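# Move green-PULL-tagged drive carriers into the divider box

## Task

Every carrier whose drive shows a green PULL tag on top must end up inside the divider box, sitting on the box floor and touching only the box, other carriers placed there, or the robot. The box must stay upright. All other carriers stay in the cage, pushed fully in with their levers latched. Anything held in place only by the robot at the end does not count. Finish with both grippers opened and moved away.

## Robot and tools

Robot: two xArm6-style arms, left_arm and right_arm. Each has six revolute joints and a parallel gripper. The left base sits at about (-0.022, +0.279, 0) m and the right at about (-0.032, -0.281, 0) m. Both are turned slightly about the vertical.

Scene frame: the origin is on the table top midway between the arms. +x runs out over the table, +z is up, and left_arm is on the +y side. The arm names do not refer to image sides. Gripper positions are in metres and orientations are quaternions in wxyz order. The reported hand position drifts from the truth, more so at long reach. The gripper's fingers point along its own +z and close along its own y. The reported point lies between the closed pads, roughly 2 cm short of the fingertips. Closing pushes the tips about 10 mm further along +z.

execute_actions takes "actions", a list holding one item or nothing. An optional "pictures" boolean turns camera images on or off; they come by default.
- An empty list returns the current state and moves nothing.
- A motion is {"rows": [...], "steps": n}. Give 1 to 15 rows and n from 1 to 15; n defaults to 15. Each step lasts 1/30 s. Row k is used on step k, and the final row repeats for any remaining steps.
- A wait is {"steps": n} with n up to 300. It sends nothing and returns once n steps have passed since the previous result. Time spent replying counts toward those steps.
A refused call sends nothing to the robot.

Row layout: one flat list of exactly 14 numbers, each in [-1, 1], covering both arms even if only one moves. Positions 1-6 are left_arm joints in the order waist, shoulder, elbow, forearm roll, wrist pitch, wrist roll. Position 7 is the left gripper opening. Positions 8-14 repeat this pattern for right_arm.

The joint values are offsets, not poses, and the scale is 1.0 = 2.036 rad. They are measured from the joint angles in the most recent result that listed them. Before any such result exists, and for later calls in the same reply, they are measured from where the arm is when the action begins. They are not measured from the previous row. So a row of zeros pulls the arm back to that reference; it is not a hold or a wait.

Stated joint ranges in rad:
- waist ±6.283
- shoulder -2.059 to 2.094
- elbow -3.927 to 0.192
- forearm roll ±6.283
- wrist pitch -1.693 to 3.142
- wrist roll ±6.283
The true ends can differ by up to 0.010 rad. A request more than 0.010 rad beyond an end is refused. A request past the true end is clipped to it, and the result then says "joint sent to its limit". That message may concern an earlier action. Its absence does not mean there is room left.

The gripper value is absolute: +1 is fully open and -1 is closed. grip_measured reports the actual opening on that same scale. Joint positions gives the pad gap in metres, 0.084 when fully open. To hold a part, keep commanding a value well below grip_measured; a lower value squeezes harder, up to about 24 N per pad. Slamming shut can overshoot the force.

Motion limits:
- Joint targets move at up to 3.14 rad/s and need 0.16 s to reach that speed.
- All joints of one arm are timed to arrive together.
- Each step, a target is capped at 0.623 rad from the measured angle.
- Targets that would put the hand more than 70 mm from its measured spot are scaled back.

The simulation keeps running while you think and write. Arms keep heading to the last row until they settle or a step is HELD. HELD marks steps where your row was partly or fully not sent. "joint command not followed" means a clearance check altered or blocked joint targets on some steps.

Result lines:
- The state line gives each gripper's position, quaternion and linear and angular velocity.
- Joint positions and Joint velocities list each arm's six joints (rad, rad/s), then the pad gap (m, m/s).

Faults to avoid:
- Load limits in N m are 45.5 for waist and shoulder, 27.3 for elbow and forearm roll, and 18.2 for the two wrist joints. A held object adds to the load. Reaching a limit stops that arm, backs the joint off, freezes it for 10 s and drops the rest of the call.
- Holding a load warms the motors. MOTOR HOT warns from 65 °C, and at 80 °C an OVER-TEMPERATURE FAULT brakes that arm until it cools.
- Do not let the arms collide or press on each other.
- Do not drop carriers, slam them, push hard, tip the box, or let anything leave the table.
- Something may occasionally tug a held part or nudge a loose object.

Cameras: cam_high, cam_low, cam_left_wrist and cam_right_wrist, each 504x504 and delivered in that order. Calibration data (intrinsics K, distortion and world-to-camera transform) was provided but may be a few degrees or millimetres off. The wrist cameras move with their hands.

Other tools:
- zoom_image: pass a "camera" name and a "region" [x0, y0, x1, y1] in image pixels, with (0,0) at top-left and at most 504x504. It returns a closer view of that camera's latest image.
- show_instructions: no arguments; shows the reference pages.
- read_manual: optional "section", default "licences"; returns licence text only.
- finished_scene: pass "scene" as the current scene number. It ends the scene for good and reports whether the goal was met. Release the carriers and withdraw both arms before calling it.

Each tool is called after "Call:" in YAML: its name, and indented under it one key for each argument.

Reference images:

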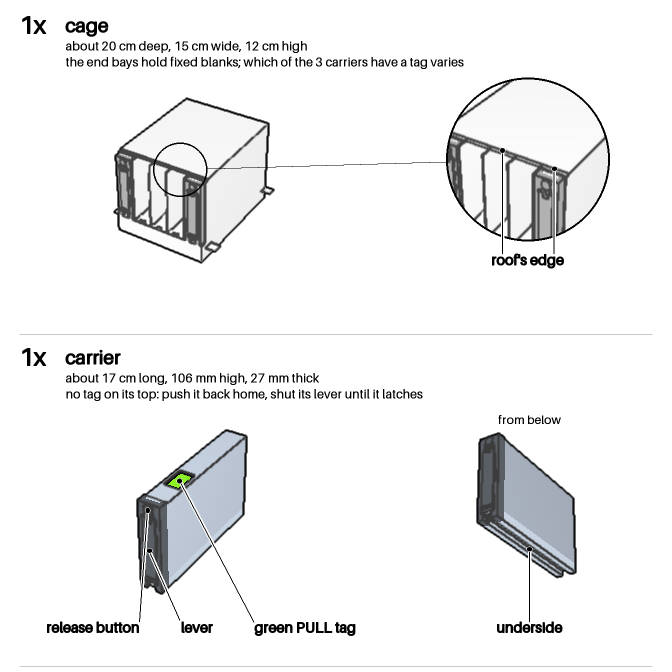

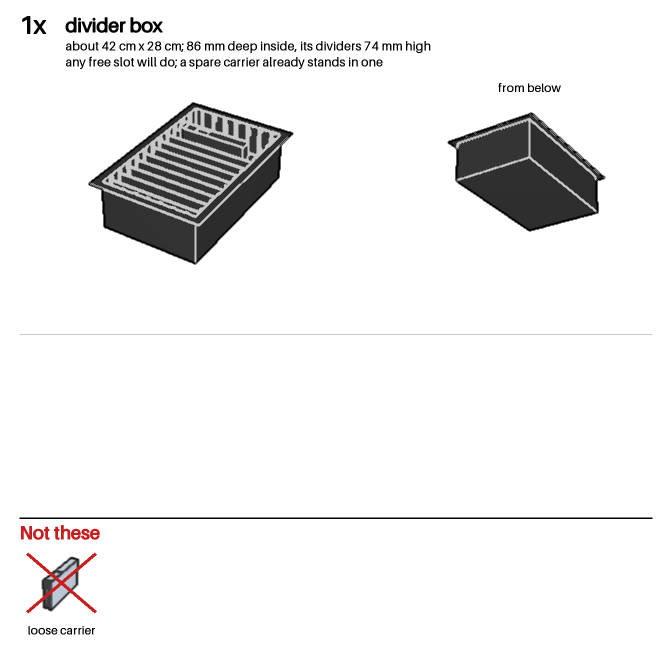

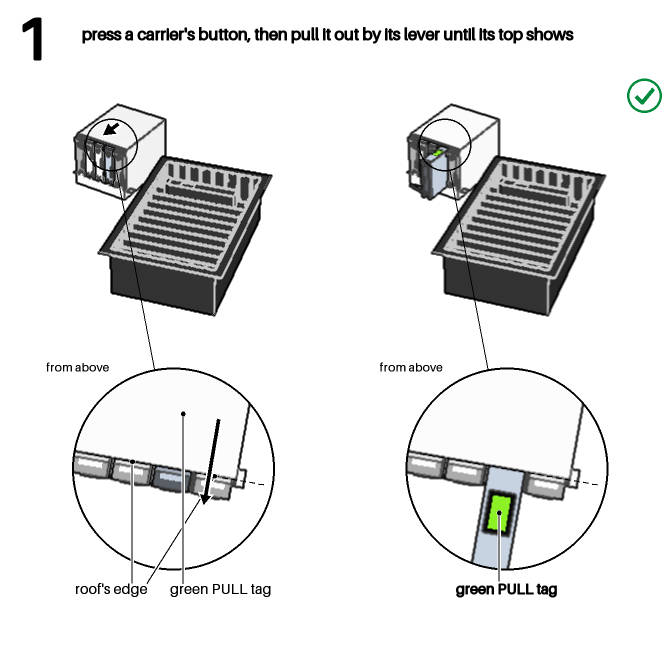

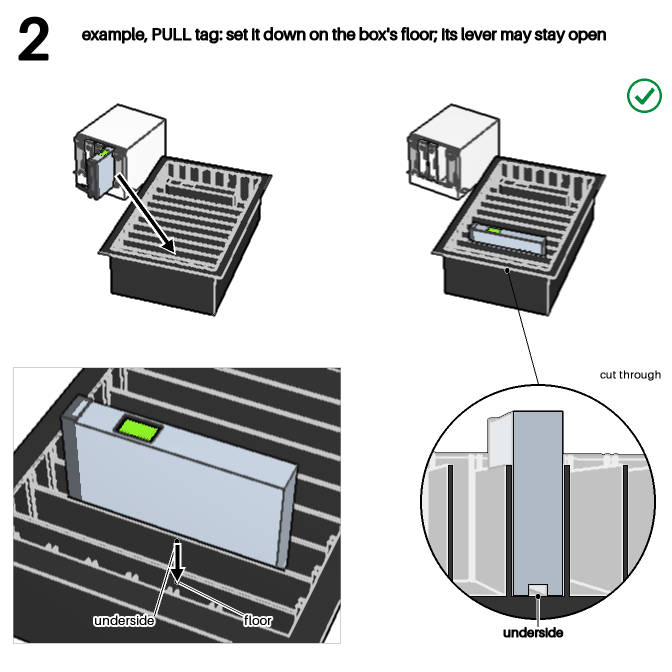

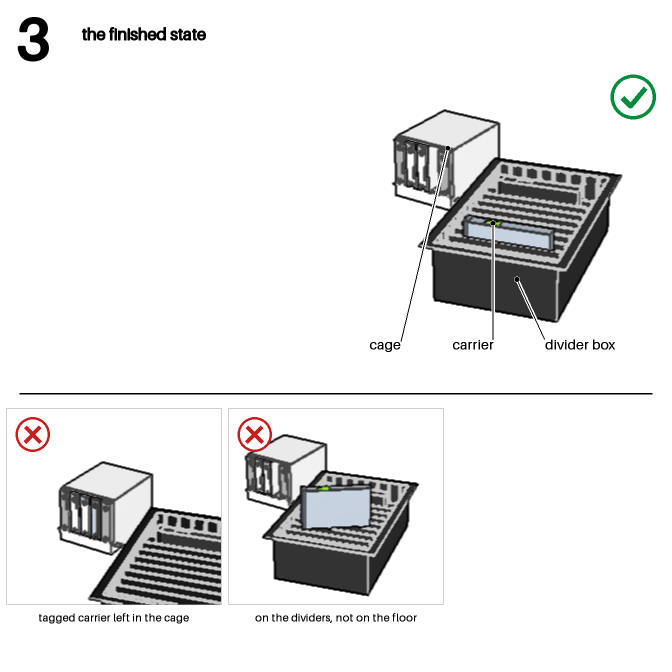

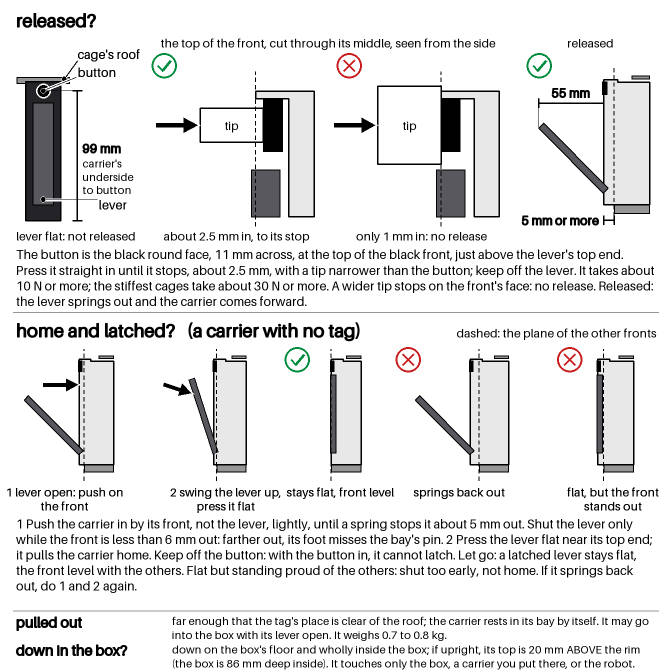

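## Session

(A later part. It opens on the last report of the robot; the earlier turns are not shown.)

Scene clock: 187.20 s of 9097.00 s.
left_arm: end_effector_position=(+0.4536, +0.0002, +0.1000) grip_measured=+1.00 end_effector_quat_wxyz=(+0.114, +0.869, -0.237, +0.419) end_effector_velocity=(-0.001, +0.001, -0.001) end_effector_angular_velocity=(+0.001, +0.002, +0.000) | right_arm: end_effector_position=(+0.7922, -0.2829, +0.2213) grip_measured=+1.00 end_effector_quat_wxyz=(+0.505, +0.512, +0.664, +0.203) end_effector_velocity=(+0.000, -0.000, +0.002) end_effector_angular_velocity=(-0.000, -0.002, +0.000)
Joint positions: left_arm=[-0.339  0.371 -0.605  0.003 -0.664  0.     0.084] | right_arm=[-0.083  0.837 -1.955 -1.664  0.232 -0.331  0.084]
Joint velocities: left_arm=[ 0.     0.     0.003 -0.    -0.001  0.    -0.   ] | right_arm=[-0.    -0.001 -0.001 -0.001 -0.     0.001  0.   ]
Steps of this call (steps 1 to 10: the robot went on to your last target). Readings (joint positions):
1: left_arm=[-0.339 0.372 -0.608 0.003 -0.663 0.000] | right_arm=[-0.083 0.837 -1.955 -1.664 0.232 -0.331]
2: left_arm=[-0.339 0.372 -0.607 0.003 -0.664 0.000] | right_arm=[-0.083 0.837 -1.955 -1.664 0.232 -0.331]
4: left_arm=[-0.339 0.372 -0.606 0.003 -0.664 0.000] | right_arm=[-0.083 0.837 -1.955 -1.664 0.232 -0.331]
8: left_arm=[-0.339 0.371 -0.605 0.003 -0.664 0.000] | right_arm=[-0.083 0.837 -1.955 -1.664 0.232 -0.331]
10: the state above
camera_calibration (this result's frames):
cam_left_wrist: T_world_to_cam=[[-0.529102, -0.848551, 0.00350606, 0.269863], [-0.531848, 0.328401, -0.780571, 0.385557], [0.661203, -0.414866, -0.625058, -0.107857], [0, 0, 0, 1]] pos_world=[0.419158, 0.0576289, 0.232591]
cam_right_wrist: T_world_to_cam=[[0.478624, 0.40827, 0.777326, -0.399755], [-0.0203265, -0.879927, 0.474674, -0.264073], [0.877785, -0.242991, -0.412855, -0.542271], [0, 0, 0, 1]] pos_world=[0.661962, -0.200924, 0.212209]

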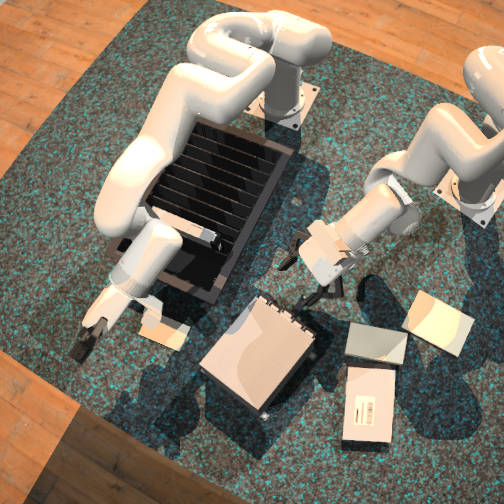

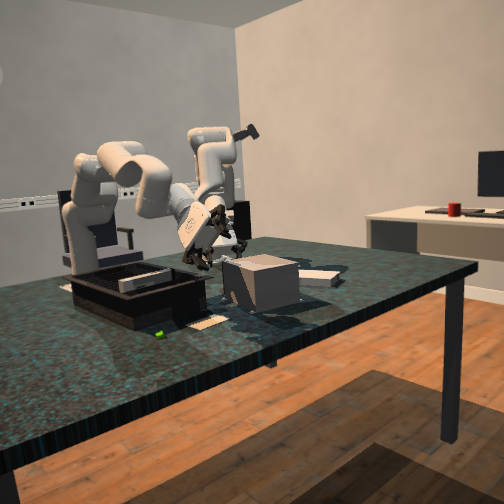

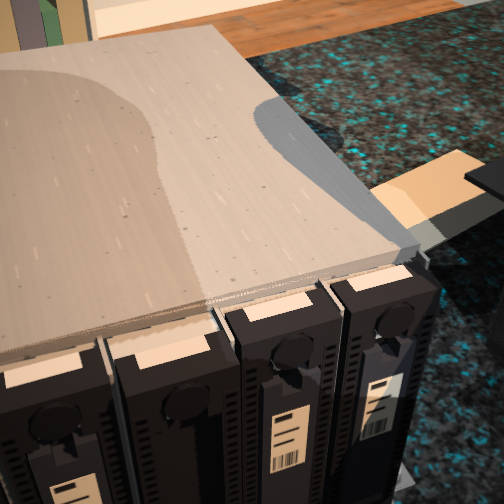

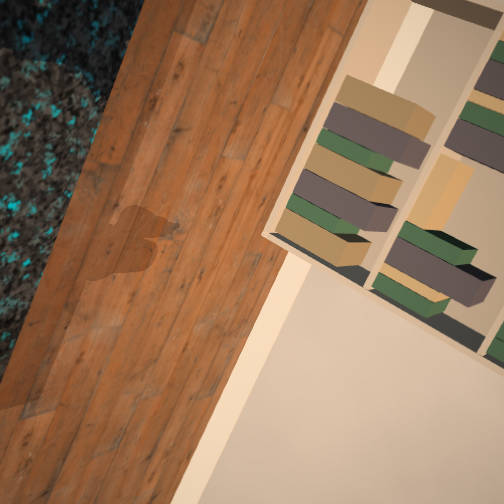

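Call:
execute_actions:
  actions:
    - {"rows":[[0,-0.1,0,0,0,0,1,0,0,0,0,0,0,1]]}
  pictures: false

Call:
execute_actions:
  actions:
    - {"steps":10}
  pictures: false

Call:
execute_actions:
  actions:
    - {"rows":[[0.0275,0,-0.3655,0,0.8135,-0.139,0,0,0,0,0,0,0,1]]}
  pictures: false

Call:
execute_actions:
  actions:
    - {"steps":35}
  pictures: false

Call:
execute_actions:
  actions:
    - {"rows":[[0,0.093,0,0,0,0,0,0,0,0,0,0,0,1]]}
  pictures: false

Call:
execute_actions:
  actions:
    - {"steps":12}
  pictures: false

Call:
execute_actions:
  actions:
    - {"rows":[[0,0.0525,0.0305,0,-0.083,0,0,0,0,0,0,0,0,1]]}
  pictures: false

Call:
execute_actions:
  actions:
    - {"steps":12}
  pictures: false

Call:
execute_actions:
  actions:
    - {"rows":[[0,0,0,0,0,0,-0.3,0,0,0,0,0,0,1],[0,0,0,0,0,0,-0.3,0,0,0,0,0,0,1],[0,0,0,0,0,0,-0.5,0,0,0,0,0,0,1],[0,0,0,0,0,0,-0.5,0,0,0,0,0,0,1],[0,0,0,0,0,0,-0.6,0,0,0,0,0,0,1],[0,0,0,0,0,0,-0.6,0,0,0,0,0,0,1],[0,0,0,0,0,0,-0.7,0,0,0,0,0,0,1],[0,0,0,0,0,0,-0.7,0,0,0,0,0,0,1],[0,0,0,0,0,0,-1,0,0,0,0,0,0,1]]}
  pictures: false

Call:
execute_actions:
  actions:
    - {"rows":[[-0.0025,-0.0133,0.0204,0,-0.0071,-0.0025,-1,0,0,0,0,0,0,1],[-0.0025,-0.0133,0.0204,0,-0.0071,-0.0025,-1,0,0,0,0,0,0,1],[-0.005,-0.0265,0.0408,0,-0.0142,-0.005,-1,0,0,0,0,0,0,1],[-0.005,-0.0265,0.0408,0,-0.0142,-0.005,-1,0,0,0,0,0,0,1],[-0.0075,-0.0398,0.0611,0,-0.0214,-0.0075,-1,0,0,0,0,0,0,1],[-0.0075,-0.0398,0.0611,0,-0.0214,-0.0075,-1,0,0,0,0,0,0,1],[-0.0101,-0.053,0.0815,0,-0.0285,-0.0101,-1,0,0,0,0,0,0,1],[-0.0101,-0.053,0.0815,0,-0.0285,-0.0101,-1,0,0,0,0,0,0,1],[-0.0124,-0.063,0.0965,0,-0.0335,-0.0124,-1,0,0,0,0,0,0,1],[-0.0124,-0.063,0.0965,0,-0.0335,-0.0124,-1,0,0,0,0,0,0,1],[-0.0146,-0.073,0.1116,0,-0.0385,-0.0146,-1,0,0,0,0,0,0,1],[-0.0146,-0.073,0.1116,0,-0.0385,-0.0146,-1,0,0,0,0,0,0,1],[-0.0169,-0.083,0.1266,0,-0.0435,-0.0169,-1,0,0,0,0,0,0,1],[-0.0169,-0.083,0.1266,0,-0.0435,-0.0169,-1,0,0,0,0,0,0,1],[-0.0192,-0.0933,0.1417,0,-0.0484,-0.0192,-1,0,0,0,0,0,0,1]]}
  pictures: false

Call:
execute_actions:
  actions:
    - {"steps":20}

Scene clock: 209.83 s of 9097.00 s.
left_arm: end_effector_position=(+0.4725, -0.0108, +0.2120) grip_measured=+1.00 end_effector_quat_wxyz=(+0.136, +0.824, -0.225, +0.503) end_effector_velocity=(-0.003, +0.001, +0.013) end_effector_angular_velocity=(-0.008, -0.015, -0.001) | right_arm: end_effector_position=(+0.7922, -0.2829, +0.2213) grip_measured=+1.00 end_effector_quat_wxyz=(+0.505, +0.512, +0.664, +0.203) end_effector_velocity=(-0.000, -0.001, +0.000) end_effector_angular_velocity=(-0.002, +0.000, -0.000)
Joint positions: left_arm=[-0.339  0.172 -0.604  0.003 -0.664  0.     0.084] | right_arm=[-0.083  0.837 -1.955 -1.664  0.232 -0.331  0.084]
Joint velocities: left_arm=[-0.001 -0.038  0.016  0.     0.005  0.001 -0.   ] | right_arm=[-0.001 -0.     0.    -0.001 -0.    -0.001  0.   ]
Steps of this call (steps 1 to 15: the robot went on to your last target; steps 16 to 90: nothing new was sent; then 19.13 s passed at rest; steps 91 to 105: all 15 steps of this action). Readings (joint positions):
91: left_arm=[-0.339 0.371 -0.604 0.003 -0.664 0.000] | right_arm=[-0.083 0.837 -1.955 -1.664 0.232 -0.331]
92: left_arm=[-0.339 0.369 -0.604 0.003 -0.664 0.000] | right_arm=[-0.083 0.837 -1.955 -1.664 0.232 -0.331]
94: left_arm=[-0.340 0.336 -0.600 0.003 -0.662 0.000] | right_arm=[-0.083 0.837 -1.955 -1.664 0.232 -0.331]
98: left_arm=[-0.339 0.233 -0.608 0.003 -0.665 0.000] | right_arm=[-0.083 0.837 -1.955 -1.664 0.232 -0.331]
105: the state above

Scene clock: 210.17 s of 9097.00 s.
left_arm: end_effector_position=(+0.4728, -0.0110, +0.2145) grip_measured=+1.00 end_effector_quat_wxyz=(+0.137, +0.822, -0.225, +0.504) end_effector_velocity=(+0.001, -0.000, +0.003) end_effector_angular_velocity=(-0.003, -0.005, +0.000) | right_arm: end_effector_position=(+0.7922, -0.2829, +0.2213) grip_measured=+1.00 end_effector_quat_wxyz=(+0.505, +0.512, +0.664, +0.203) end_effector_velocity=(+0.000, +0.000, -0.000) end_effector_angular_velocity=(-0.001, +0.000, +0.001)
Joint positions: left_arm=[-0.339  0.168 -0.604  0.003 -0.664  0.     0.084] | right_arm=[-0.083  0.837 -1.955 -1.664  0.232 -0.331  0.084]
Joint velocities: left_arm=[ 0.    -0.004 -0.001 -0.    -0.     0.    -0.   ] | right_arm=[ 0.     0.001 -0.001 -0.001 -0.    -0.     0.   ]
Steps of this call (steps 1 to 10: the robot went on to your last target). Readings (joint positions):
1: left_arm=[-0.339 0.171 -0.604 0.003 -0.664 0.000] | right_arm=[-0.083 0.837 -1.955 -1.664 0.232 -0.331]
2: left_arm=[-0.339 0.171 -0.604 0.003 -0.664 0.000] | right_arm=[-0.083 0.837 -1.955 -1.664 0.232 -0.331]
4: left_arm=[-0.339 0.170 -0.604 0.003 -0.664 0.000] | right_arm=[-0.083 0.837 -1.955 -1.664 0.232 -0.331]
8: left_arm=[-0.339 0.169 -0.604 0.003 -0.664 0.000] | right_arm=[-0.083 0.837 -1.955 -1.664 0.232 -0.331]
10: the state above

Scene clock: 210.67 s of 9097.00 s.
left_arm: end_effector_position=(+0.5662, -0.0387, +0.3175) grip_measured=-0.01 end_effector_quat_wxyz=(+0.162, +0.857, -0.140, +0.468) end_effector_velocity=(+0.168, -0.020, +0.218) end_effector_angular_velocity=(-0.010, +0.808, +0.330) | right_arm: end_effector_position=(+0.7922, -0.2829, +0.2213) grip_measured=+1.00 end_effector_quat_wxyz=(+0.505, +0.512, +0.664, +0.203) end_effector_velocity=(+0.000, -0.000, +0.002) end_effector_angular_velocity=(-0.001, -0.002, -0.000)
Joint positions: left_arm=[-0.305  0.168 -1.048  0.003 -0.158 -0.174  0.044] | right_arm=[-0.083  0.837 -1.955 -1.664  0.232 -0.331  0.084]
Joint velocities: left_arm=[ 0.091  0.001 -1.271  0.     1.976 -0.461 -0.   ] | right_arm=[-0.    -0.002 -0.     0.001 -0.    -0.001  0.   ]
Steps of this call (steps 1 to 15: all 15 steps of this action). Readings (joint positions):
1: left_arm=[-0.339 0.168 -0.605 0.003 -0.664 0.000] | right_arm=[-0.083 0.837 -1.955 -1.664 0.232 -0.331]
2: left_arm=[-0.339 0.168 -0.607 0.003 -0.660 -0.002] | right_arm=[-0.083 0.837 -1.955 -1.664 0.232 -0.331]
4: left_arm=[-0.336 0.170 -0.641 0.003 -0.619 -0.020] | right_arm=[-0.083 0.837 -1.955 -1.664 0.232 -0.331]
8: left_arm=[-0.323 0.168 -0.793 0.003 -0.476 -0.081] | right_arm=[-0.083 0.837 -1.955 -1.664 0.232 -0.331]
15: the state above

Scene clock: 211.83 s of 9097.00 s.
left_arm: end_effector_position=(+0.4838, +0.0208, +0.2470) grip_measured=-0.01 end_effector_quat_wxyz=(+0.033, +0.991, -0.095, +0.088) end_effector_velocity=(-0.000, +0.000, +0.000) end_effector_angular_velocity=(+0.000, +0.001, +0.001) | right_arm: end_effector_position=(+0.7922, -0.2829, +0.2213) grip_measured=+1.00 end_effector_quat_wxyz=(+0.505, +0.512, +0.664, +0.203) end_effector_velocity=(+0.000, -0.001, +0.001) end_effector_angular_velocity=(-0.001, -0.001, -0.001)
Joint positions: left_arm=[-0.283  0.168 -1.349  0.003  0.992 -0.283  0.044] | right_arm=[-0.083  0.837 -1.955 -1.664  0.232 -0.331  0.084]
Joint velocities: left_arm=[-0.    -0.001  0.001  0.     0.001 -0.001 -0.   ] | right_arm=[-0.001 -0.001 -0.     0.     0.    -0.002  0.   ]
Steps of this call (steps 1 to 35: the robot went on to your last target). Readings (joint positions):
1: left_arm=[-0.302 0.168 -1.092 0.003 -0.086 -0.190] | right_arm=[-0.083 0.837 -1.955 -1.664 0.232 -0.331]
2: left_arm=[-0.299 0.168 -1.137 0.003 -0.006 -0.206] | right_arm=[-0.083 0.837 -1.955 -1.664 0.232 -0.331]
4: left_arm=[-0.293 0.167 -1.221 0.003 0.167 -0.235] | right_arm=[-0.083 0.837 -1.955 -1.664 0.232 -0.331]
8: left_arm=[-0.286 0.166 -1.314 0.003 0.512 -0.269] | right_arm=[-0.083 0.837 -1.955 -1.664 0.232 -0.331]
35: the state above

Scene clock: 212.33 s of 9097.00 s.
left_arm: end_effector_position=(+0.4722, +0.0267, +0.1432) grip_measured=-0.01 end_effector_quat_wxyz=(-0.000, +0.995, -0.096, +0.002) end_effector_velocity=(+0.011, -0.005, +0.004) end_effector_angular_velocity=(-0.010, -0.020, -0.000) | right_arm: end_effector_position=(+0.7922, -0.2829, +0.2213) grip_measured=+1.00 end_effector_quat_wxyz=(+0.505, +0.512, +0.664, +0.203) end_effector_velocity=(-0.000, +0.000, -0.001) end_effector_angular_velocity=(-0.000, +0.001, +0.000)
Joint positions: left_arm=[-0.283  0.353 -1.349  0.003  0.992 -0.283  0.044] | right_arm=[-0.083  0.837 -1.955 -1.664  0.232 -0.331  0.084]
Joint velocities: left_arm=[ 0.     0.018 -0.034 -0.    -0.006  0.001  0.   ] | right_arm=[ 0.     0.001  0.     0.    -0.    -0.001  0.   ]
Steps of this call (steps 1 to 15: all 15 steps of this action). Readings (joint positions):
1: left_arm=[-0.283 0.168 -1.349 0.003 0.992 -0.283] | right_arm=[-0.083 0.837 -1.955 -1.664 0.232 -0.331]
2: left_arm=[-0.283 0.171 -1.349 0.003 0.992 -0.283] | right_arm=[-0.083 0.837 -1.955 -1.664 0.232 -0.331]
4: left_arm=[-0.283 0.201 -1.356 0.003 0.991 -0.283] | right_arm=[-0.083 0.837 -1.955 -1.664 0.232 -0.331]
8: left_arm=[-0.284 0.300 -1.344 0.003 0.993 -0.283] | right_arm=[-0.083 0.837 -1.955 -1.664 0.232 -0.331]
15: the state above

Scene clock: 212.73 s of 9097.00 s.
left_arm: end_effector_position=(+0.4715, +0.0271, +0.1407) grip_measured=-0.01 end_effector_quat_wxyz=(-0.001, +0.995, -0.096, +0.000) end_effector_velocity=(-0.000, +0.000, -0.001) end_effector_angular_velocity=(+0.001, +0.002, -0.000) | right_arm: end_effector_position=(+0.7922, -0.2829, +0.2213) grip_measured=+1.00 end_effector_quat_wxyz=(+0.505, +0.512, +0.664, +0.203) end_effector_velocity=(-0.000, +0.000, -0.001) end_effector_angular_velocity=(-0.000, +0.001, +0.001)
Joint positions: left_arm=[-0.283  0.357 -1.349  0.003  0.992 -0.283  0.044] | right_arm=[-0.083  0.837 -1.955 -1.664  0.232 -0.331  0.084]
Joint velocities: left_arm=[-0.     0.001  0.001  0.    -0.     0.     0.   ] | right_arm=[ 0.     0.001  0.001 -0.001 -0.     0.     0.   ]
Steps of this call (steps 1 to 12: the robot went on to your last target). Readings (joint positions):
1: left_arm=[-0.283 0.354 -1.350 0.003 0.992 -0.283] | right_arm=[-0.083 0.837 -1.955 -1.664 0.232 -0.331]
2: left_arm=[-0.283 0.354 -1.350 0.003 0.992 -0.283] | right_arm=[-0.083 0.837 -1.955 -1.664 0.232 -0.331]
4: left_arm=[-0.283 0.355 -1.350 0.003 0.992 -0.283] | right_arm=[-0.083 0.837 -1.955 -1.664 0.232 -0.331]
8: left_arm=[-0.283 0.357 -1.349 0.003 0.992 -0.283] | right_arm=[-0.083 0.837 -1.955 -1.664 0.232 -0.331]
12: the state above

Scene clock: 213.23 s of 9097.00 s.
left_arm: end_effector_position=(+0.4731, +0.0261, +0.0725) grip_measured=-0.01 end_effector_quat_wxyz=(-0.000, +0.995, -0.096, +0.002) end_effector_velocity=(-0.002, +0.001, -0.009) end_effector_angular_velocity=(+0.001, +0.002, -0.001) | right_arm: end_effector_position=(+0.7922, -0.2829, +0.2213) grip_measured=+1.00 end_effector_quat_wxyz=(+0.505, +0.512, +0.664, +0.203) end_effector_velocity=(+0.000, -0.001, -0.001) end_effector_angular_velocity=(+0.000, +0.001, -0.001)
Joint positions: left_arm=[-0.283  0.461 -1.29   0.003  0.825 -0.283  0.044] | right_arm=[-0.083  0.837 -1.955 -1.664  0.232 -0.331  0.084]
Joint velocities: left_arm=[-0.     0.01   0.013 -0.    -0.021  0.001 -0.   ] | right_arm=[-0.001  0.001 -0.     0.001  0.    -0.     0.   ]
Steps of this call (steps 1 to 15: all 15 steps of this action). Readings (joint positions):
1: left_arm=[-0.283 0.357 -1.349 0.003 0.992 -0.283] | right_arm=[-0.083 0.837 -1.955 -1.664 0.232 -0.331]
2: left_arm=[-0.283 0.359 -1.348 0.003 0.988 -0.283] | right_arm=[-0.083 0.837 -1.955 -1.664 0.232 -0.331]
4: left_arm=[-0.283 0.378 -1.340 0.003 0.948 -0.283] | right_arm=[-0.083 0.837 -1.955 -1.664 0.232 -0.331]
8: left_arm=[-0.284 0.452 -1.289 0.003 0.854 -0.283] | right_arm=[-0.083 0.837 -1.955 -1.664 0.232 -0.331]
15: the state above

Scene clock: 213.63 s of 9097.00 s.
left_arm: end_effector_position=(+0.4718, +0.0268, +0.0699) grip_measured=-0.01 end_effector_quat_wxyz=(-0.001, +0.995, -0.096, +0.000) end_effector_velocity=(-0.002, +0.001, -0.003) end_effector_angular_velocity=(+0.003, +0.005, -0.000) | right_arm: end_effector_position=(+0.7922, -0.2829, +0.2213) grip_measured=+1.00 end_effector_quat_wxyz=(+0.505, +0.512, +0.664, +0.203) end_effector_velocity=(+0.000, +0.001, -0.001) end_effector_angular_velocity=(-0.001, +0.001, +0.001)
Joint positions: left_arm=[-0.283  0.464 -1.287  0.003  0.823 -0.283  0.044] | right_arm=[-0.083  0.837 -1.955 -1.664  0.232 -0.331  0.084]
Joint velocities: left_arm=[-0.     0.003  0.002  0.    -0.    -0.     0.   ] | right_arm=[ 0.001  0.001 -0.001  0.     0.    -0.001  0.   ]
Steps of this call (steps 1 to 12: the robot went on to your last target). Readings (joint positions):
1: left_arm=[-0.283 0.462 -1.289 0.003 0.824 -0.283] | right_arm=[-0.083 0.837 -1.955 -1.664 0.232 -0.331]
2: left_arm=[-0.283 0.462 -1.288 0.003 0.824 -0.283] | right_arm=[-0.083 0.837 -1.955 -1.664 0.232 -0.331]
4: left_arm=[-0.283 0.463 -1.287 0.003 0.823 -0.283] | right_arm=[-0.083 0.837 -1.955 -1.664 0.232 -0.331]
8: left_arm=[-0.283 0.464 -1.287 0.003 0.823 -0.283] | right_arm=[-0.083 0.837 -1.955 -1.664 0.232 -0.331]
12: the state above

Scene clock: 214.13 s of 9097.00 s.
left_arm: end_effector_position=(+0.4719, +0.0270, +0.0699) grip_measured=-0.64 end_effector_quat_wxyz=(-0.001, +0.995, -0.096, +0.000) end_effector_velocity=(+0.000, -0.001, +0.001) end_effector_angular_velocity=(-0.001, -0.002, -0.002) | right_arm: end_effector_position=(+0.7922, -0.2829, +0.2213) grip_measured=+1.00 end_effector_quat_wxyz=(+0.505, +0.512, +0.664, +0.203) end_effector_velocity=(+0.000, -0.000, -0.000) end_effector_angular_velocity=(-0.001, +0.000, +0.000)
Joint positions: left_arm=[-0.283  0.464 -1.287  0.003  0.823 -0.283  0.016] | right_arm=[-0.083  0.837 -1.955 -1.664  0.232 -0.331  0.084]
Joint velocities: left_arm=[-0.001 -0.002 -0.    -0.    -0.001  0.002  0.   ] | right_arm=[-0.     0.    -0.    -0.001 -0.    -0.     0.   ]
Steps of this call (steps 1 to 15: all 15 steps of this action). Readings (joint positions):
1: left_arm=[-0.283 0.464 -1.287 0.003 0.823 -0.283] | right_arm=[-0.083 0.837 -1.955 -1.664 0.232 -0.331]
2: left_arm=[-0.283 0.464 -1.287 0.003 0.823 -0.283] | right_arm=[-0.083 0.837 -1.955 -1.664 0.232 -0.331]
4: left_arm=[-0.283 0.464 -1.287 0.003 0.823 -0.283] | right_arm=[-0.083 0.837 -1.955 -1.664 0.232 -0.331]
8: left_arm=[-0.283 0.464 -1.287 0.003 0.823 -0.283] | right_arm=[-0.083 0.837 -1.955 -1.664 0.232 -0.331]
15: the state above

Scene clock: 214.63 s of 9097.00 s.
left_arm: end_effector_position=(+0.4228, +0.0361, +0.0700) grip_measured=-0.64 end_effector_quat_wxyz=(-0.001, +0.995, -0.096, -0.000) end_effector_velocity=(-0.113, +0.022, -0.001) end_effector_angular_velocity=(+0.001, +0.001, +0.000) | right_arm: end_effector_position=(+0.7922, -0.2829, +0.2213) grip_measured=+1.00 end_effector_quat_wxyz=(+0.505, +0.512, +0.664, +0.203) end_effector_velocity=(+0.000, -0.002, +0.000) end_effector_angular_velocity=(+0.000, -0.001, -0.002)
Joint positions: left_arm=[-0.311  0.325 -1.074  0.003  0.75  -0.311  0.016] | right_arm=[-0.083  0.837 -1.955 -1.664  0.232 -0.331  0.084]
Joint velocities: left_arm=[-0.068 -0.311  0.467  0.    -0.154 -0.069 -0.   ] | right_arm=[-0.002 -0.    -0.001 -0.001  0.     0.001  0.   ]
Steps of this call (steps 1 to 15: all 15 steps of this action). Readings (joint positions):
1: left_arm=[-0.283 0.464 -1.287 0.003 0.823 -0.283] | right_arm=[-0.083 0.837 -1.955 -1.664 0.232 -0.331]
2: left_arm=[-0.283 0.462 -1.284 0.003 0.821 -0.283] | right_arm=[-0.083 0.837 -1.955 -1.664 0.232 -0.331]
4: left_arm=[-0.285 0.450 -1.265 0.003 0.814 -0.286] | right_arm=[-0.083 0.837 -1.955 -1.664 0.232 -0.331]
8: left_arm=[-0.294 0.407 -1.198 0.003 0.792 -0.294] | right_arm=[-0.083 0.837 -1.955 -1.664 0.232 -0.331]
15: the state above

Scene clock: 215.30 s of 9097.00 s.
left_arm: end_effector_position=(+0.4046, +0.0399, +0.0699) grip_measured=-0.64 end_effector_quat_wxyz=(-0.001, +0.995, -0.096, +0.000) end_effector_velocity=(-0.001, +0.000, -0.000) end_effector_angular_velocity=(+0.001, +0.001, +0.001) | right_arm: end_effector_position=(+0.7922, -0.2829, +0.2213) grip_measured=+1.00 end_effector_quat_wxyz=(+0.505, +0.512, +0.664, +0.203) end_effector_velocity=(+0.000, +0.001, -0.000) end_effector_angular_velocity=(+0.002, -0.000, -0.000)
Joint positions: left_arm=[-0.322  0.274 -0.999  0.003  0.725 -0.322  0.016] | right_arm=[-0.083  0.837 -1.955 -1.664  0.232 -0.331  0.084]
Joint velocities: left_arm=[-0.    -0.001  0.002  0.     0.    -0.001 -0.   ] | right_arm=[ 0.001  0.001 -0.     0.     0.     0.002  0.   ]
Steps of this call (steps 1 to 20: the robot went on to your last target). Readings (joint positions):
1: left_arm=[-0.313 0.314 -1.058 0.003 0.745 -0.313] | right_arm=[-0.083 0.837 -1.955 -1.664 0.232 -0.331]
2: left_arm=[-0.316 0.304 -1.043 0.003 0.740 -0.315] | right_arm=[-0.083 0.837 -1.955 -1.664 0.232 -0.331]
4: left_arm=[-0.319 0.288 -1.019 0.003 0.732 -0.319] | right_arm=[-0.083 0.837 -1.955 -1.664 0.232 -0.331]
8: left_arm=[-0.322 0.277 -1.003 0.003 0.726 -0.321] | right_arm=[-0.083 0.837 -1.955 -1.664 0.232 -0.331]
20: the state above
camera_calibration (this result's frames):
cam_left_wrist: T_world_to_cam=[[-0.203243, -0.978922, 0.0201213, 0.149899], [-0.979115, 0.203305, 0.00105275, 0.454381], [-0.00512131, -0.0194871, -0.999797, 0.20214], [0, 0, 0, 1]] pos_world=[0.476392, 0.0583009, 0.198604]
cam_right_wrist: T_world_to_cam=[[0.478624, 0.408269, 0.777326, -0.399755], [-0.0203266, -0.879927, 0.474674, -0.264073], [0.877785, -0.242991, -0.412855, -0.542271], [0, 0, 0, 1]] pos_world=[0.661962, -0.200924, 0.212209]

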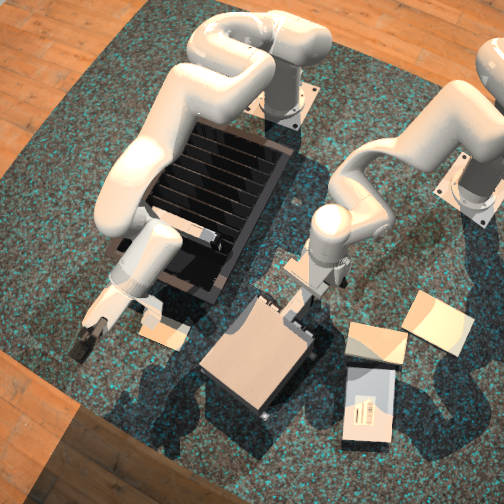

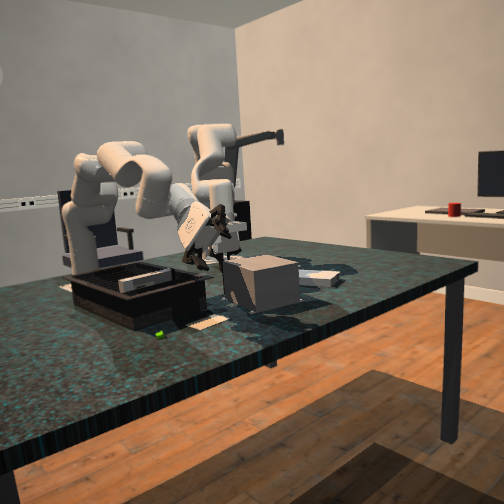

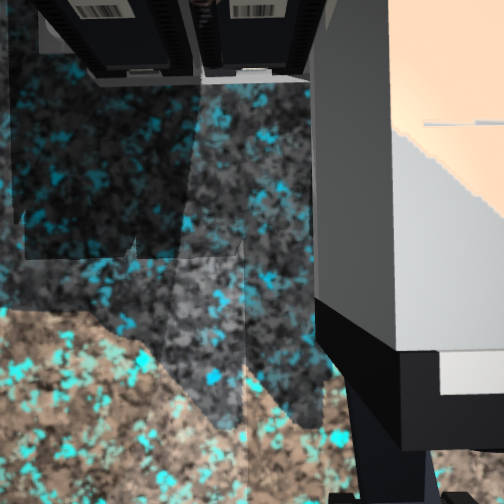

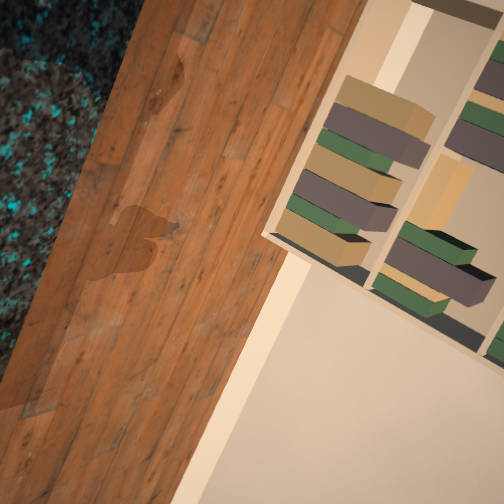

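Call:
execute_actions:
  actions:
    - {"rows":[[0.0023,0.0103,-0.0151,0,0.0049,0.0023,-1,0,0,0,0,0,0,1],[0.0023,0.0103,-0.0151,0,0.0049,0.0023,-1,0,0,0,0,0,0,1],[0.0046,0.0203,-0.0301,0,0.0099,0.0046,-1,0,0,0,0,0,0,1],[0.0046,0.0203,-0.0301,0,0.0099,0.0046,-1,0,0,0,0,0,0,1],[0.0068,0.0303,-0.0452,0,0.0149,0.0068,-1,0,0,0,0,0,0,1],[0.0068,0.0303,-0.0452,0,0.0149,0.0068,-1,0,0,0,0,0,0,1],[0.0091,0.0403,-0.0602,0,0.0199,0.0091,-1,0,0,0,0,0,0,1],[0.0091,0.0403,-0.0602,0,0.0199,0.0091,-1,0,0,0,0,0,0,1],[0.0117,0.0535,-0.0806,0,0.027,0.0117,-1,0,0,0,0,0,0,1],[0.0117,0.0535,-0.0806,0,0.027,0.0117,-1,0,0,0,0,0,0,1],[0.0142,0.0668,-0.1009,0,0.0342,0.0142,-1,0,0,0,0,0,0,1],[0.0142,0.0668,-0.1009,0,0.0342,0.0142,-1,0,0,0,0,0,0,1],[0.0167,0.08,-0.1213,0,0.0413,0.0167,-1,0,0,0,0,0,0,1],[0.0167,0.08,-0.1213,0,0.0413,0.0167,-1,0,0,0,0,0,0,1],[0.0197,0.0965,-0.146,0,0.0497,0.0197,-1,0,0,0,0,0,0,1]]}
  pictures: false

Call:
execute_actions:
  actions:
    - {"steps":20}
  pictures: false

Call:
execute_actions:
  actions:
    - {"rows":[[0,0,0,0,0,0,0,0,0,0,0,0,0,1]],"steps":10}
  pictures: false

Call:
execute_actions:
  actions:
    - {"rows":[[-0.0197,-0.0965,0.146,0,-0.0497,-0.0197,0,0,0,0,0,0,0,1]]}
  pictures: false

Call:
execute_actions:
  actions:
    - {"steps":10}
  pictures: false

Call:
execute_actions:
  actions:
    - {"rows":[[-0.0365,-0.255,0.356,0,-0.542,0.158,1,0,0,0,0,0,0,1]]}
  pictures: false

Call:
execute_actions:
  actions:
    - {"steps":20}
  pictures: false

Call:
execute_actions:
  actions:
    - {"rows":[[0,0.3,-0.06,0,-0.24,0,1,0,0,0,0,0,0,1]]}
  pictures: false

Call:
execute_actions:
  actions:
    - {"steps":15}
  pictures: false

Call:
execute_actions:
  actions:
    - {"rows":[[0,0.056,-0.034,0,-0.022,0,1,0,0,0,0,0,0,1]]}
  pictures: false

Call:
execute_actions:
  actions:
    - {"steps":8}

Scene clock: 229.90 s of 9097.00 s.
left_arm: end_effector_position=(+0.4493, +0.0312, +0.0701) grip_measured=-0.64 end_effector_quat_wxyz=(-0.001, +0.995, -0.096, +0.000) end_effector_velocity=(+0.137, -0.026, -0.001) end_effector_angular_velocity=(-0.002, -0.006, +0.004) | right_arm: end_effector_position=(+0.7922, -0.2829, +0.2213) grip_measured=+1.00 end_effector_quat_wxyz=(+0.505, +0.512, +0.664, +0.203) end_effector_velocity=(-0.000, -0.000, +0.001) end_effector_angular_velocity=(-0.001, -0.001, -0.000)
Joint positions: left_arm=[-0.295  0.399 -1.186  0.003  0.788 -0.296  0.016] | right_arm=[-0.083  0.837 -1.955 -1.664  0.232 -0.331  0.084]
Joint velocities: left_arm=[ 0.076  0.388 -0.592  0.001  0.198  0.072 -0.   ] | right_arm=[-0.001 -0.001  0.    -0.     0.    -0.001  0.   ]
Steps of this call (steps 1 to 15: the robot went on to your last target; steps 16 to 90: nothing new was sent; then 11.10 s passed at rest; steps 91 to 105: all 15 steps of this action). Readings (joint positions):
91: left_arm=[-0.322 0.274 -0.998 0.003 0.725 -0.322] | right_arm=[-0.083 0.837 -1.955 -1.664 0.232 -0.331]
92: left_arm=[-0.322 0.275 -1.001 0.003 0.726 -0.322] | right_arm=[-0.083 0.837 -1.955 -1.664 0.232 -0.331]
94: left_arm=[-0.320 0.285 -1.015 0.003 0.732 -0.320] | right_arm=[-0.083 0.837 -1.955 -1.664 0.232 -0.331]
98: left_arm=[-0.312 0.319 -1.065 0.003 0.747 -0.312] | right_arm=[-0.083 0.837 -1.955 -1.664 0.232 -0.331]
105: the state above

Scene clock: 230.57 s of 9097.00 s.
left_arm: end_effector_position=(+0.4733, +0.0267, +0.0699) grip_measured=-0.64 end_effector_quat_wxyz=(-0.001, +0.995, -0.096, -0.000) end_effector_velocity=(+0.001, +0.000, -0.002) end_effector_angular_velocity=(-0.001, +0.000, +0.002) | right_arm: end_effector_position=(+0.7922, -0.2829, +0.2213) grip_measured=+1.00 end_effector_quat_wxyz=(+0.505, +0.512, +0.664, +0.203) end_effector_velocity=(-0.000, -0.001, -0.001) end_effector_angular_velocity=(-0.001, +0.002, -0.001)
Joint positions: left_arm=[-0.282  0.469 -1.295  0.003  0.828 -0.282  0.016] | right_arm=[-0.083  0.837 -1.955 -1.664  0.232 -0.331  0.084]
Joint velocities: left_arm=[ 0.002  0.007 -0.005 -0.001 -0.003 -0.     0.   ] | right_arm=[-0.001  0.002  0.    -0.001  0.    -0.     0.   ]
Steps of this call (steps 1 to 20: the robot went on to your last target). Readings (joint positions):
1: left_arm=[-0.293 0.412 -1.206 0.003 0.795 -0.293] | right_arm=[-0.083 0.837 -1.955 -1.664 0.232 -0.331]
2: left_arm=[-0.290 0.426 -1.228 0.003 0.803 -0.291] | right_arm=[-0.083 0.837 -1.955 -1.664 0.232 -0.331]
4: left_arm=[-0.285 0.449 -1.264 0.003 0.814 -0.286] | right_arm=[-0.083 0.837 -1.955 -1.664 0.232 -0.331]
8: left_arm=[-0.282 0.465 -1.289 0.003 0.823 -0.283] | right_arm=[-0.083 0.837 -1.955 -1.664 0.232 -0.331]
20: the state above

Scene clock: 230.90 s of 9097.00 s.
left_arm: end_effector_position=(+0.4737, +0.0265, +0.0697) grip_measured=-0.01 end_effector_quat_wxyz=(-0.001, +0.995, -0.096, +0.000) end_effector_velocity=(-0.003, +0.002, +0.001) end_effector_angular_velocity=(+0.004, +0.008, +0.002) | right_arm: end_effector_position=(+0.7922, -0.2829, +0.2213) grip_measured=+1.00 end_effector_quat_wxyz=(+0.505, +0.512, +0.664, +0.203) end_effector_velocity=(-0.000, -0.000, -0.000) end_effector_angular_velocity=(-0.002, +0.001, +0.000)
Joint positions: left_arm=[-0.282  0.47  -1.296  0.003  0.826 -0.282  0.043] | right_arm=[-0.083  0.837 -1.955 -1.664  0.232 -0.331  0.084]
Joint velocities: left_arm=[ 0.    -0.007  0.005 -0.     0.012 -0.001  0.001] | right_arm=[-0.     0.     0.    -0.001  0.    -0.001  0.   ]
Steps of this call (steps 1 to 10: all 10 steps of this action). Readings (joint positions):
1: left_arm=[-0.282 0.469 -1.295 0.003 0.827 -0.282] | right_arm=[-0.083 0.837 -1.955 -1.664 0.232 -0.331]
2: left_arm=[-0.282 0.470 -1.296 0.003 0.825 -0.282] | right_arm=[-0.083 0.837 -1.955 -1.664 0.232 -0.331]
4: left_arm=[-0.282 0.472 -1.297 0.003 0.823 -0.282] | right_arm=[-0.083 0.837 -1.955 -1.664 0.232 -0.331]
8: left_arm=[-0.282 0.470 -1.296 0.003 0.825 -0.282] | right_arm=[-0.083 0.837 -1.955 -1.664 0.232 -0.331]
10: the state above

Scene clock: 231.40 s of 9097.00 s.
left_arm: end_effector_position=(+0.4060, +0.0393, +0.0703) grip_measured=-0.01 end_effector_quat_wxyz=(-0.001, +0.995, -0.096, +0.001) end_effector_velocity=(-0.009, +0.003, -0.000) end_effector_angular_velocity=(-0.003, -0.004, +0.004) | right_arm: end_effector_position=(+0.7922, -0.2829, +0.2213) grip_measured=+1.00 end_effector_quat_wxyz=(+0.505, +0.512, +0.664, +0.203) end_effector_velocity=(+0.000, -0.001, +0.001) end_effector_angular_velocity=(-0.000, -0.001, -0.001)
Joint positions: left_arm=[-0.322  0.277 -1.004  0.003  0.726 -0.321  0.044] | right_arm=[-0.083  0.837 -1.955 -1.664  0.232 -0.331  0.084]
Joint velocities: left_arm=[-0.004 -0.029  0.044 -0.    -0.021 -0.008  0.   ] | right_arm=[-0.001 -0.    -0.001 -0.     0.     0.     0.   ]
Steps of this call (steps 1 to 15: all 15 steps of this action). Readings (joint positions):
1: left_arm=[-0.282 0.470 -1.295 0.003 0.826 -0.282] | right_arm=[-0.083 0.837 -1.955 -1.664 0.232 -0.331]
2: left_arm=[-0.283 0.468 -1.292 0.003 0.825 -0.283] | right_arm=[-0.083 0.837 -1.955 -1.664 0.232 -0.331]
4: left_arm=[-0.287 0.442 -1.253 0.003 0.808 -0.288] | right_arm=[-0.083 0.837 -1.955 -1.664 0.232 -0.331]
8: left_arm=[-0.313 0.322 -1.073 0.003 0.751 -0.312] | right_arm=[-0.083 0.837 -1.955 -1.664 0.232 -0.331]
15: the state above

Scene clock: 231.73 s of 9097.00 s.
left_arm: end_effector_position=(+0.4047, +0.0397, +0.0700) grip_measured=-0.01 end_effector_quat_wxyz=(-0.001, +0.995, -0.096, +0.001) end_effector_velocity=(-0.001, +0.000, -0.000) end_effector_angular_velocity=(+0.001, +0.001, +0.000) | right_arm: end_effector_position=(+0.7922, -0.2829, +0.2213) grip_measured=+1.00 end_effector_quat_wxyz=(+0.505, +0.512, +0.664, +0.203) end_effector_velocity=(+0.000, +0.001, -0.001) end_effector_angular_velocity=(-0.001, +0.001, +0.002)
Joint positions: left_arm=[-0.322  0.274 -0.999  0.003  0.725 -0.322  0.044] | right_arm=[-0.083  0.837 -1.955 -1.664  0.232 -0.331  0.084]
Joint velocities: left_arm=[-0.001 -0.002  0.004 -0.    -0.    -0.001  0.   ] | right_arm=[ 0.001  0.001 -0.001 -0.001 -0.    -0.001  0.   ]
Steps of this call (steps 1 to 10: the robot went on to your last target). Readings (joint positions):
1: left_arm=[-0.322 0.276 -1.003 0.003 0.726 -0.322] | right_arm=[-0.083 0.837 -1.955 -1.664 0.232 -0.331]
2: left_arm=[-0.322 0.275 -1.002 0.003 0.725 -0.322] | right_arm=[-0.083 0.837 -1.955 -1.664 0.232 -0.331]
4: left_arm=[-0.322 0.275 -1.000 0.003 0.725 -0.322] | right_arm=[-0.083 0.837 -1.955 -1.664 0.232 -0.331]
8: left_arm=[-0.322 0.274 -0.999 0.003 0.725 -0.322] | right_arm=[-0.083 0.837 -1.955 -1.664 0.232 -0.331]
10: the state above

Scene clock: 232.23 s of 9097.00 s.
left_arm: end_effector_position=(+0.3597, +0.0287, +0.1556) grip_measured=+1.00 end_effector_quat_wxyz=(+0.100, +0.907, -0.257, +0.319) end_effector_velocity=(+0.045, -0.071, +0.366) end_effector_angular_velocity=(-0.909, -1.747, -0.327) | right_arm: end_effector_position=(+0.7922, -0.2829, +0.2213) grip_measured=+1.00 end_effector_quat_wxyz=(+0.505, +0.512, +0.664, +0.203) end_effector_velocity=(-0.000, +0.001, -0.001) end_effector_angular_velocity=(-0.001, +0.001, +0.002)
Joint positions: left_arm=[-0.39  -0.199 -0.344  0.003 -0.139 -0.03   0.084] | right_arm=[-0.083  0.837 -1.955 -1.664  0.232 -0.331  0.084]
Joint velocities: left_arm=[-0.072 -0.523  0.763 -0.001 -2.199  0.324  0.   ] | right_arm=[ 0.001  0.001 -0.    -0.    -0.    -0.001  0.   ]
Steps of this call (steps 1 to 15: all 15 steps of this action). Readings (joint positions):
1: left_arm=[-0.322 0.274 -0.999 0.003 0.725 -0.322] | right_arm=[-0.083 0.837 -1.955 -1.664 0.232 -0.331]
2: left_arm=[-0.323 0.271 -0.995 0.003 0.721 -0.320] | right_arm=[-0.083 0.837 -1.955 -1.664 0.232 -0.331]
4: left_arm=[-0.327 0.240 -0.956 0.003 0.679 -0.299] | right_arm=[-0.083 0.837 -1.955 -1.664 0.232 -0.331]
8: left_arm=[-0.356 0.043 -0.713 0.003 0.434 -0.180] | right_arm=[-0.083 0.837 -1.955 -1.664 0.232 -0.331]
15: the state above

Scene clock: 232.90 s of 9097.00 s.
left_arm: end_effector_position=(+0.3640, +0.0220, +0.1997) grip_measured=+1.00 end_effector_quat_wxyz=(+0.125, +0.862, -0.262, +0.415) end_effector_velocity=(-0.000, +0.000, -0.001) end_effector_angular_velocity=(+0.001, -0.000, -0.001) | right_arm: end_effector_position=(+0.7922, -0.2829, +0.2213) grip_measured=+1.00 end_effector_quat_wxyz=(+0.505, +0.512, +0.664, +0.203) end_effector_velocity=(-0.000, -0.000, +0.001) end_effector_angular_velocity=(-0.002, -0.000, +0.001)
Joint positions: left_arm=[-0.397 -0.245 -0.274  0.003 -0.378 -0.     0.084] | right_arm=[-0.083  0.837 -1.955 -1.664  0.232 -0.331  0.084]
Joint velocities: left_arm=[-0.     0.     0.002  0.    -0.002  0.002 -0.   ] | right_arm=[-0.    -0.001  0.001 -0.002 -0.    -0.001  0.   ]
Steps of this call (steps 1 to 20: the robot went on to your last target). Readings (joint positions):
1: left_arm=[-0.392 -0.214 -0.322 0.003 -0.207 -0.021] | right_arm=[-0.083 0.837 -1.955 -1.664 0.232 -0.331]
2: left_arm=[-0.394 -0.224 -0.307 0.003 -0.261 -0.014] | right_arm=[-0.083 0.837 -1.955 -1.664 0.232 -0.331]
4: left_arm=[-0.395 -0.236 -0.291 0.003 -0.326 -0.007] | right_arm=[-0.083 0.837 -1.955 -1.664 0.232 -0.331]
8: left_arm=[-0.396 -0.242 -0.279 0.003 -0.367 -0.002] | right_arm=[-0.083 0.837 -1.955 -1.664 0.232 -0.331]
20: the state above

Scene clock: 233.40 s of 9097.00 s.
left_arm: end_effector_position=(+0.3794, +0.0115, +0.0835) grip_measured=+1.00 end_effector_quat_wxyz=(+0.125, +0.864, -0.262, +0.412) end_effector_velocity=(-0.011, +0.007, -0.121) end_effector_angular_velocity=(-0.000, +0.003, +0.001) | right_arm: end_effector_position=(+0.7922, -0.2829, +0.2213) grip_measured=+1.00 end_effector_quat_wxyz=(+0.505, +0.512, +0.664, +0.203) end_effector_velocity=(-0.000, +0.000, -0.001) end_effector_angular_velocity=(-0.000, +0.001, +0.000)
Joint positions: left_arm=[-0.397  0.323 -0.385  0.003 -0.828 -0.     0.084] | right_arm=[-0.083  0.837 -1.955 -1.664  0.232 -0.331  0.084]
Joint velocities: left_arm=[ 0.001  0.542 -0.097  0.    -0.444 -0.001  0.   ] | right_arm=[ 0.     0.001  0.     0.001  0.    -0.001  0.   ]
Steps of this call (steps 1 to 15: all 15 steps of this action). Readings (joint positions):
1: left_arm=[-0.397 -0.245 -0.274 0.003 -0.378 -0.000] | right_arm=[-0.083 0.837 -1.955 -1.664 0.232 -0.331]
2: left_arm=[-0.397 -0.242 -0.275 0.003 -0.382 -0.000] | right_arm=[-0.083 0.837 -1.955 -1.664 0.232 -0.331]
4: left_arm=[-0.397 -0.205 -0.284 0.003 -0.415 -0.000] | right_arm=[-0.083 0.837 -1.955 -1.664 0.232 -0.331]
8: left_arm=[-0.397 0.015 -0.327 0.003 -0.586 -0.000] | right_arm=[-0.083 0.837 -1.955 -1.664 0.232 -0.331]
15: the state above

Scene clock: 233.90 s of 9097.00 s.
left_arm: end_effector_position=(+0.3803, +0.0109, +0.0766) grip_measured=+1.00 end_effector_quat_wxyz=(+0.126, +0.862, -0.262, +0.415) end_effector_velocity=(-0.001, +0.000, -0.002) end_effector_angular_velocity=(+0.001, +0.004, +0.001) | right_arm: end_effector_position=(+0.7922, -0.2829, +0.2213) grip_measured=+1.00 end_effector_quat_wxyz=(+0.505, +0.512, +0.664, +0.203) end_effector_velocity=(-0.000, +0.001, +0.000) end_effector_angular_velocity=(+0.001, -0.000, +0.000)
Joint positions: left_arm=[-0.397  0.365 -0.396  0.003 -0.867 -0.     0.084] | right_arm=[-0.083  0.837 -1.955 -1.664  0.232 -0.331  0.084]
Joint velocities: left_arm=[ 0.     0.005 -0.     0.    -0.001 -0.001  0.   ] | right_arm=[ 0.001 -0.     0.     0.001  0.     0.001  0.   ]
Steps of this call (steps 1 to 15: the robot went on to your last target). Readings (joint positions):
1: left_arm=[-0.397 0.338 -0.388 0.003 -0.841 -0.000] | right_arm=[-0.083 0.837 -1.955 -1.664 0.232 -0.331]
2: left_arm=[-0.397 0.347 -0.391 0.003 -0.849 -0.000] | right_arm=[-0.083 0.837 -1.955 -1.664 0.232 -0.331]
4: left_arm=[-0.397 0.356 -0.394 0.003 -0.859 -0.000] | right_arm=[-0.083 0.837 -1.955 -1.664 0.232 -0.331]
8: left_arm=[-0.397 0.362 -0.396 0.003 -0.865 -0.000] | right_arm=[-0.083 0.837 -1.955 -1.664 0.232 -0.331]
15: the state above

Scene clock: 234.40 s of 9097.00 s.
left_arm: end_effector_position=(+0.3900, +0.0045, +0.0546) grip_measured=+1.00 end_effector_quat_wxyz=(+0.126, +0.862, -0.262, +0.416) end_effector_velocity=(+0.001, -0.001, -0.002) end_effector_angular_velocity=(-0.001, -0.001, +0.001) | right_arm: end_effector_position=(+0.7922, -0.2829, +0.2213) grip_measured=+1.00 end_effector_quat_wxyz=(+0.505, +0.512, +0.664, +0.203) end_effector_velocity=(-0.000, +0.000, -0.001) end_effector_angular_velocity=(-0.001, +0.002, +0.000)
Joint positions: left_arm=[-0.397  0.477 -0.465  0.003 -0.911 -0.     0.084] | right_arm=[-0.083  0.837 -1.955 -1.664  0.232 -0.331  0.084]
Joint velocities: left_arm=[ 0.     0.01  -0.006  0.    -0.005 -0.001  0.   ] | right_arm=[ 0.     0.001  0.    -0.    -0.    -0.001  0.   ]
Steps of this call (steps 1 to 15: all 15 steps of this action). Readings (joint positions):
1: left_arm=[-0.397 0.365 -0.396 0.003 -0.867 -0.000] | right_arm=[-0.083 0.837 -1.955 -1.664 0.232 -0.331]
2: left_arm=[-0.397 0.368 -0.398 0.003 -0.869 -0.000] | right_arm=[-0.083 0.837 -1.955 -1.664 0.232 -0.331]
4: left_arm=[-0.397 0.401 -0.419 0.003 -0.882 -0.000] | right_arm=[-0.083 0.837 -1.955 -1.664 0.232 -0.331]
8: left_arm=[-0.397 0.464 -0.456 0.003 -0.904 -0.000] | right_arm=[-0.083 0.837 -1.955 -1.664 0.232 -0.331]
15: the state above

Scene clock: 234.67 s of 9097.00 s.
left_arm: end_effector_position=(+0.3901, +0.0044, +0.0543) grip_measured=+1.00 end_effector_quat_wxyz=(+0.126, +0.862, -0.262, +0.416) end_effector_velocity=(-0.001, +0.000, -0.002) end_effector_angular_velocity=(+0.002, +0.003, +0.000) | right_arm: end_effector_position=(+0.7922, -0.2829, +0.2213) grip_measured=+1.00 end_effector_quat_wxyz=(+0.505, +0.512, +0.664, +0.203) end_effector_velocity=(+0.000, -0.001, +0.001) end_effector_angular_velocity=(+0.001, -0.001, -0.002)
Joint positions: left_arm=[-0.397  0.479 -0.466  0.003 -0.912 -0.     0.084] | right_arm=[-0.083  0.837 -1.955 -1.664  0.232 -0.331  0.084]
Joint velocities: left_arm=[ 0.     0.003  0.001  0.    -0.    -0.     0.   ] | right_arm=[-0.002 -0.001 -0.     0.001  0.     0.001  0.   ]
Steps of this call (steps 1 to 8: the robot went on to your last target). Readings (joint positions):
1: left_arm=[-0.397 0.478 -0.465 0.003 -0.911 -0.000] | right_arm=[-0.083 0.837 -1.955 -1.664 0.232 -0.331]
2: left_arm=[-0.397 0.478 -0.465 0.003 -0.911 -0.000] | right_arm=[-0.083 0.837 -1.955 -1.664 0.232 -0.331]
4: left_arm=[-0.397 0.478 -0.465 0.003 -0.911 -0.000] | right_arm=[-0.083 0.837 -1.955 -1.664 0.232 -0.331]
8: the state above
camera_calibration (this result's frames):
cam_left_wrist: T_world_to_cam=[[-0.57662, -0.816999, 0.00461848, 0.258316], [-0.511977, 0.356925, -0.781335, 0.30693], [0.636702, -0.452898, -0.624095, -0.0830465], [0, 0, 0, 1]] pos_world=[0.358967, 0.0638815, 0.186793]
cam_right_wrist: T_world_to_cam=[[0.478624, 0.40827, 0.777326, -0.399755], [-0.0203265, -0.879927, 0.474674, -0.264073], [0.877785, -0.24299, -0.412855, -0.542271], [0, 0, 0, 1]] pos_world=[0.661962, -0.200924, 0.212209]

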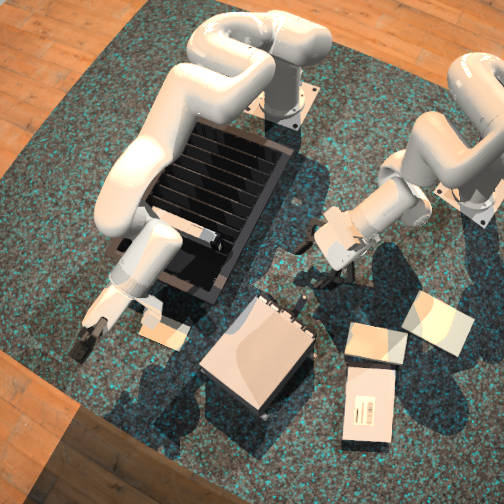

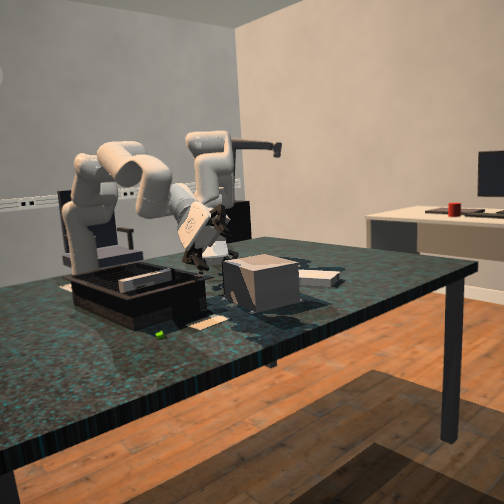

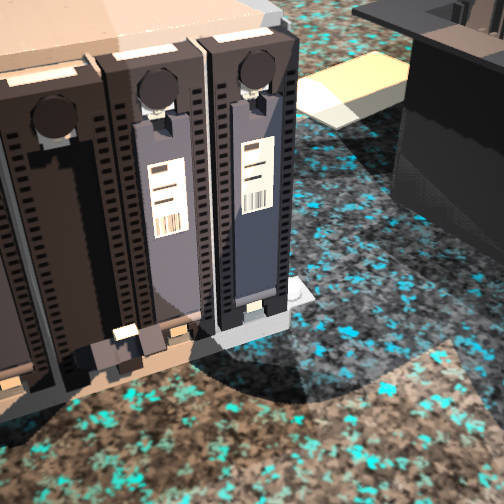

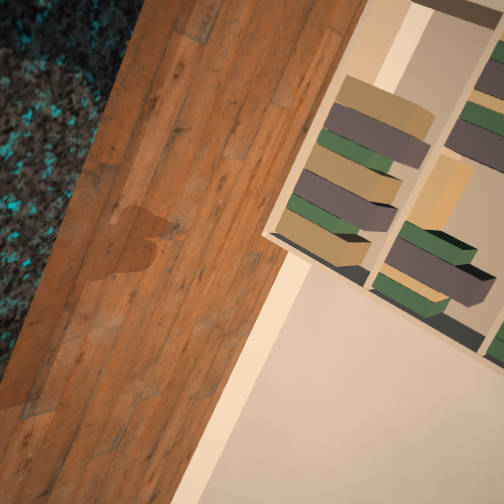

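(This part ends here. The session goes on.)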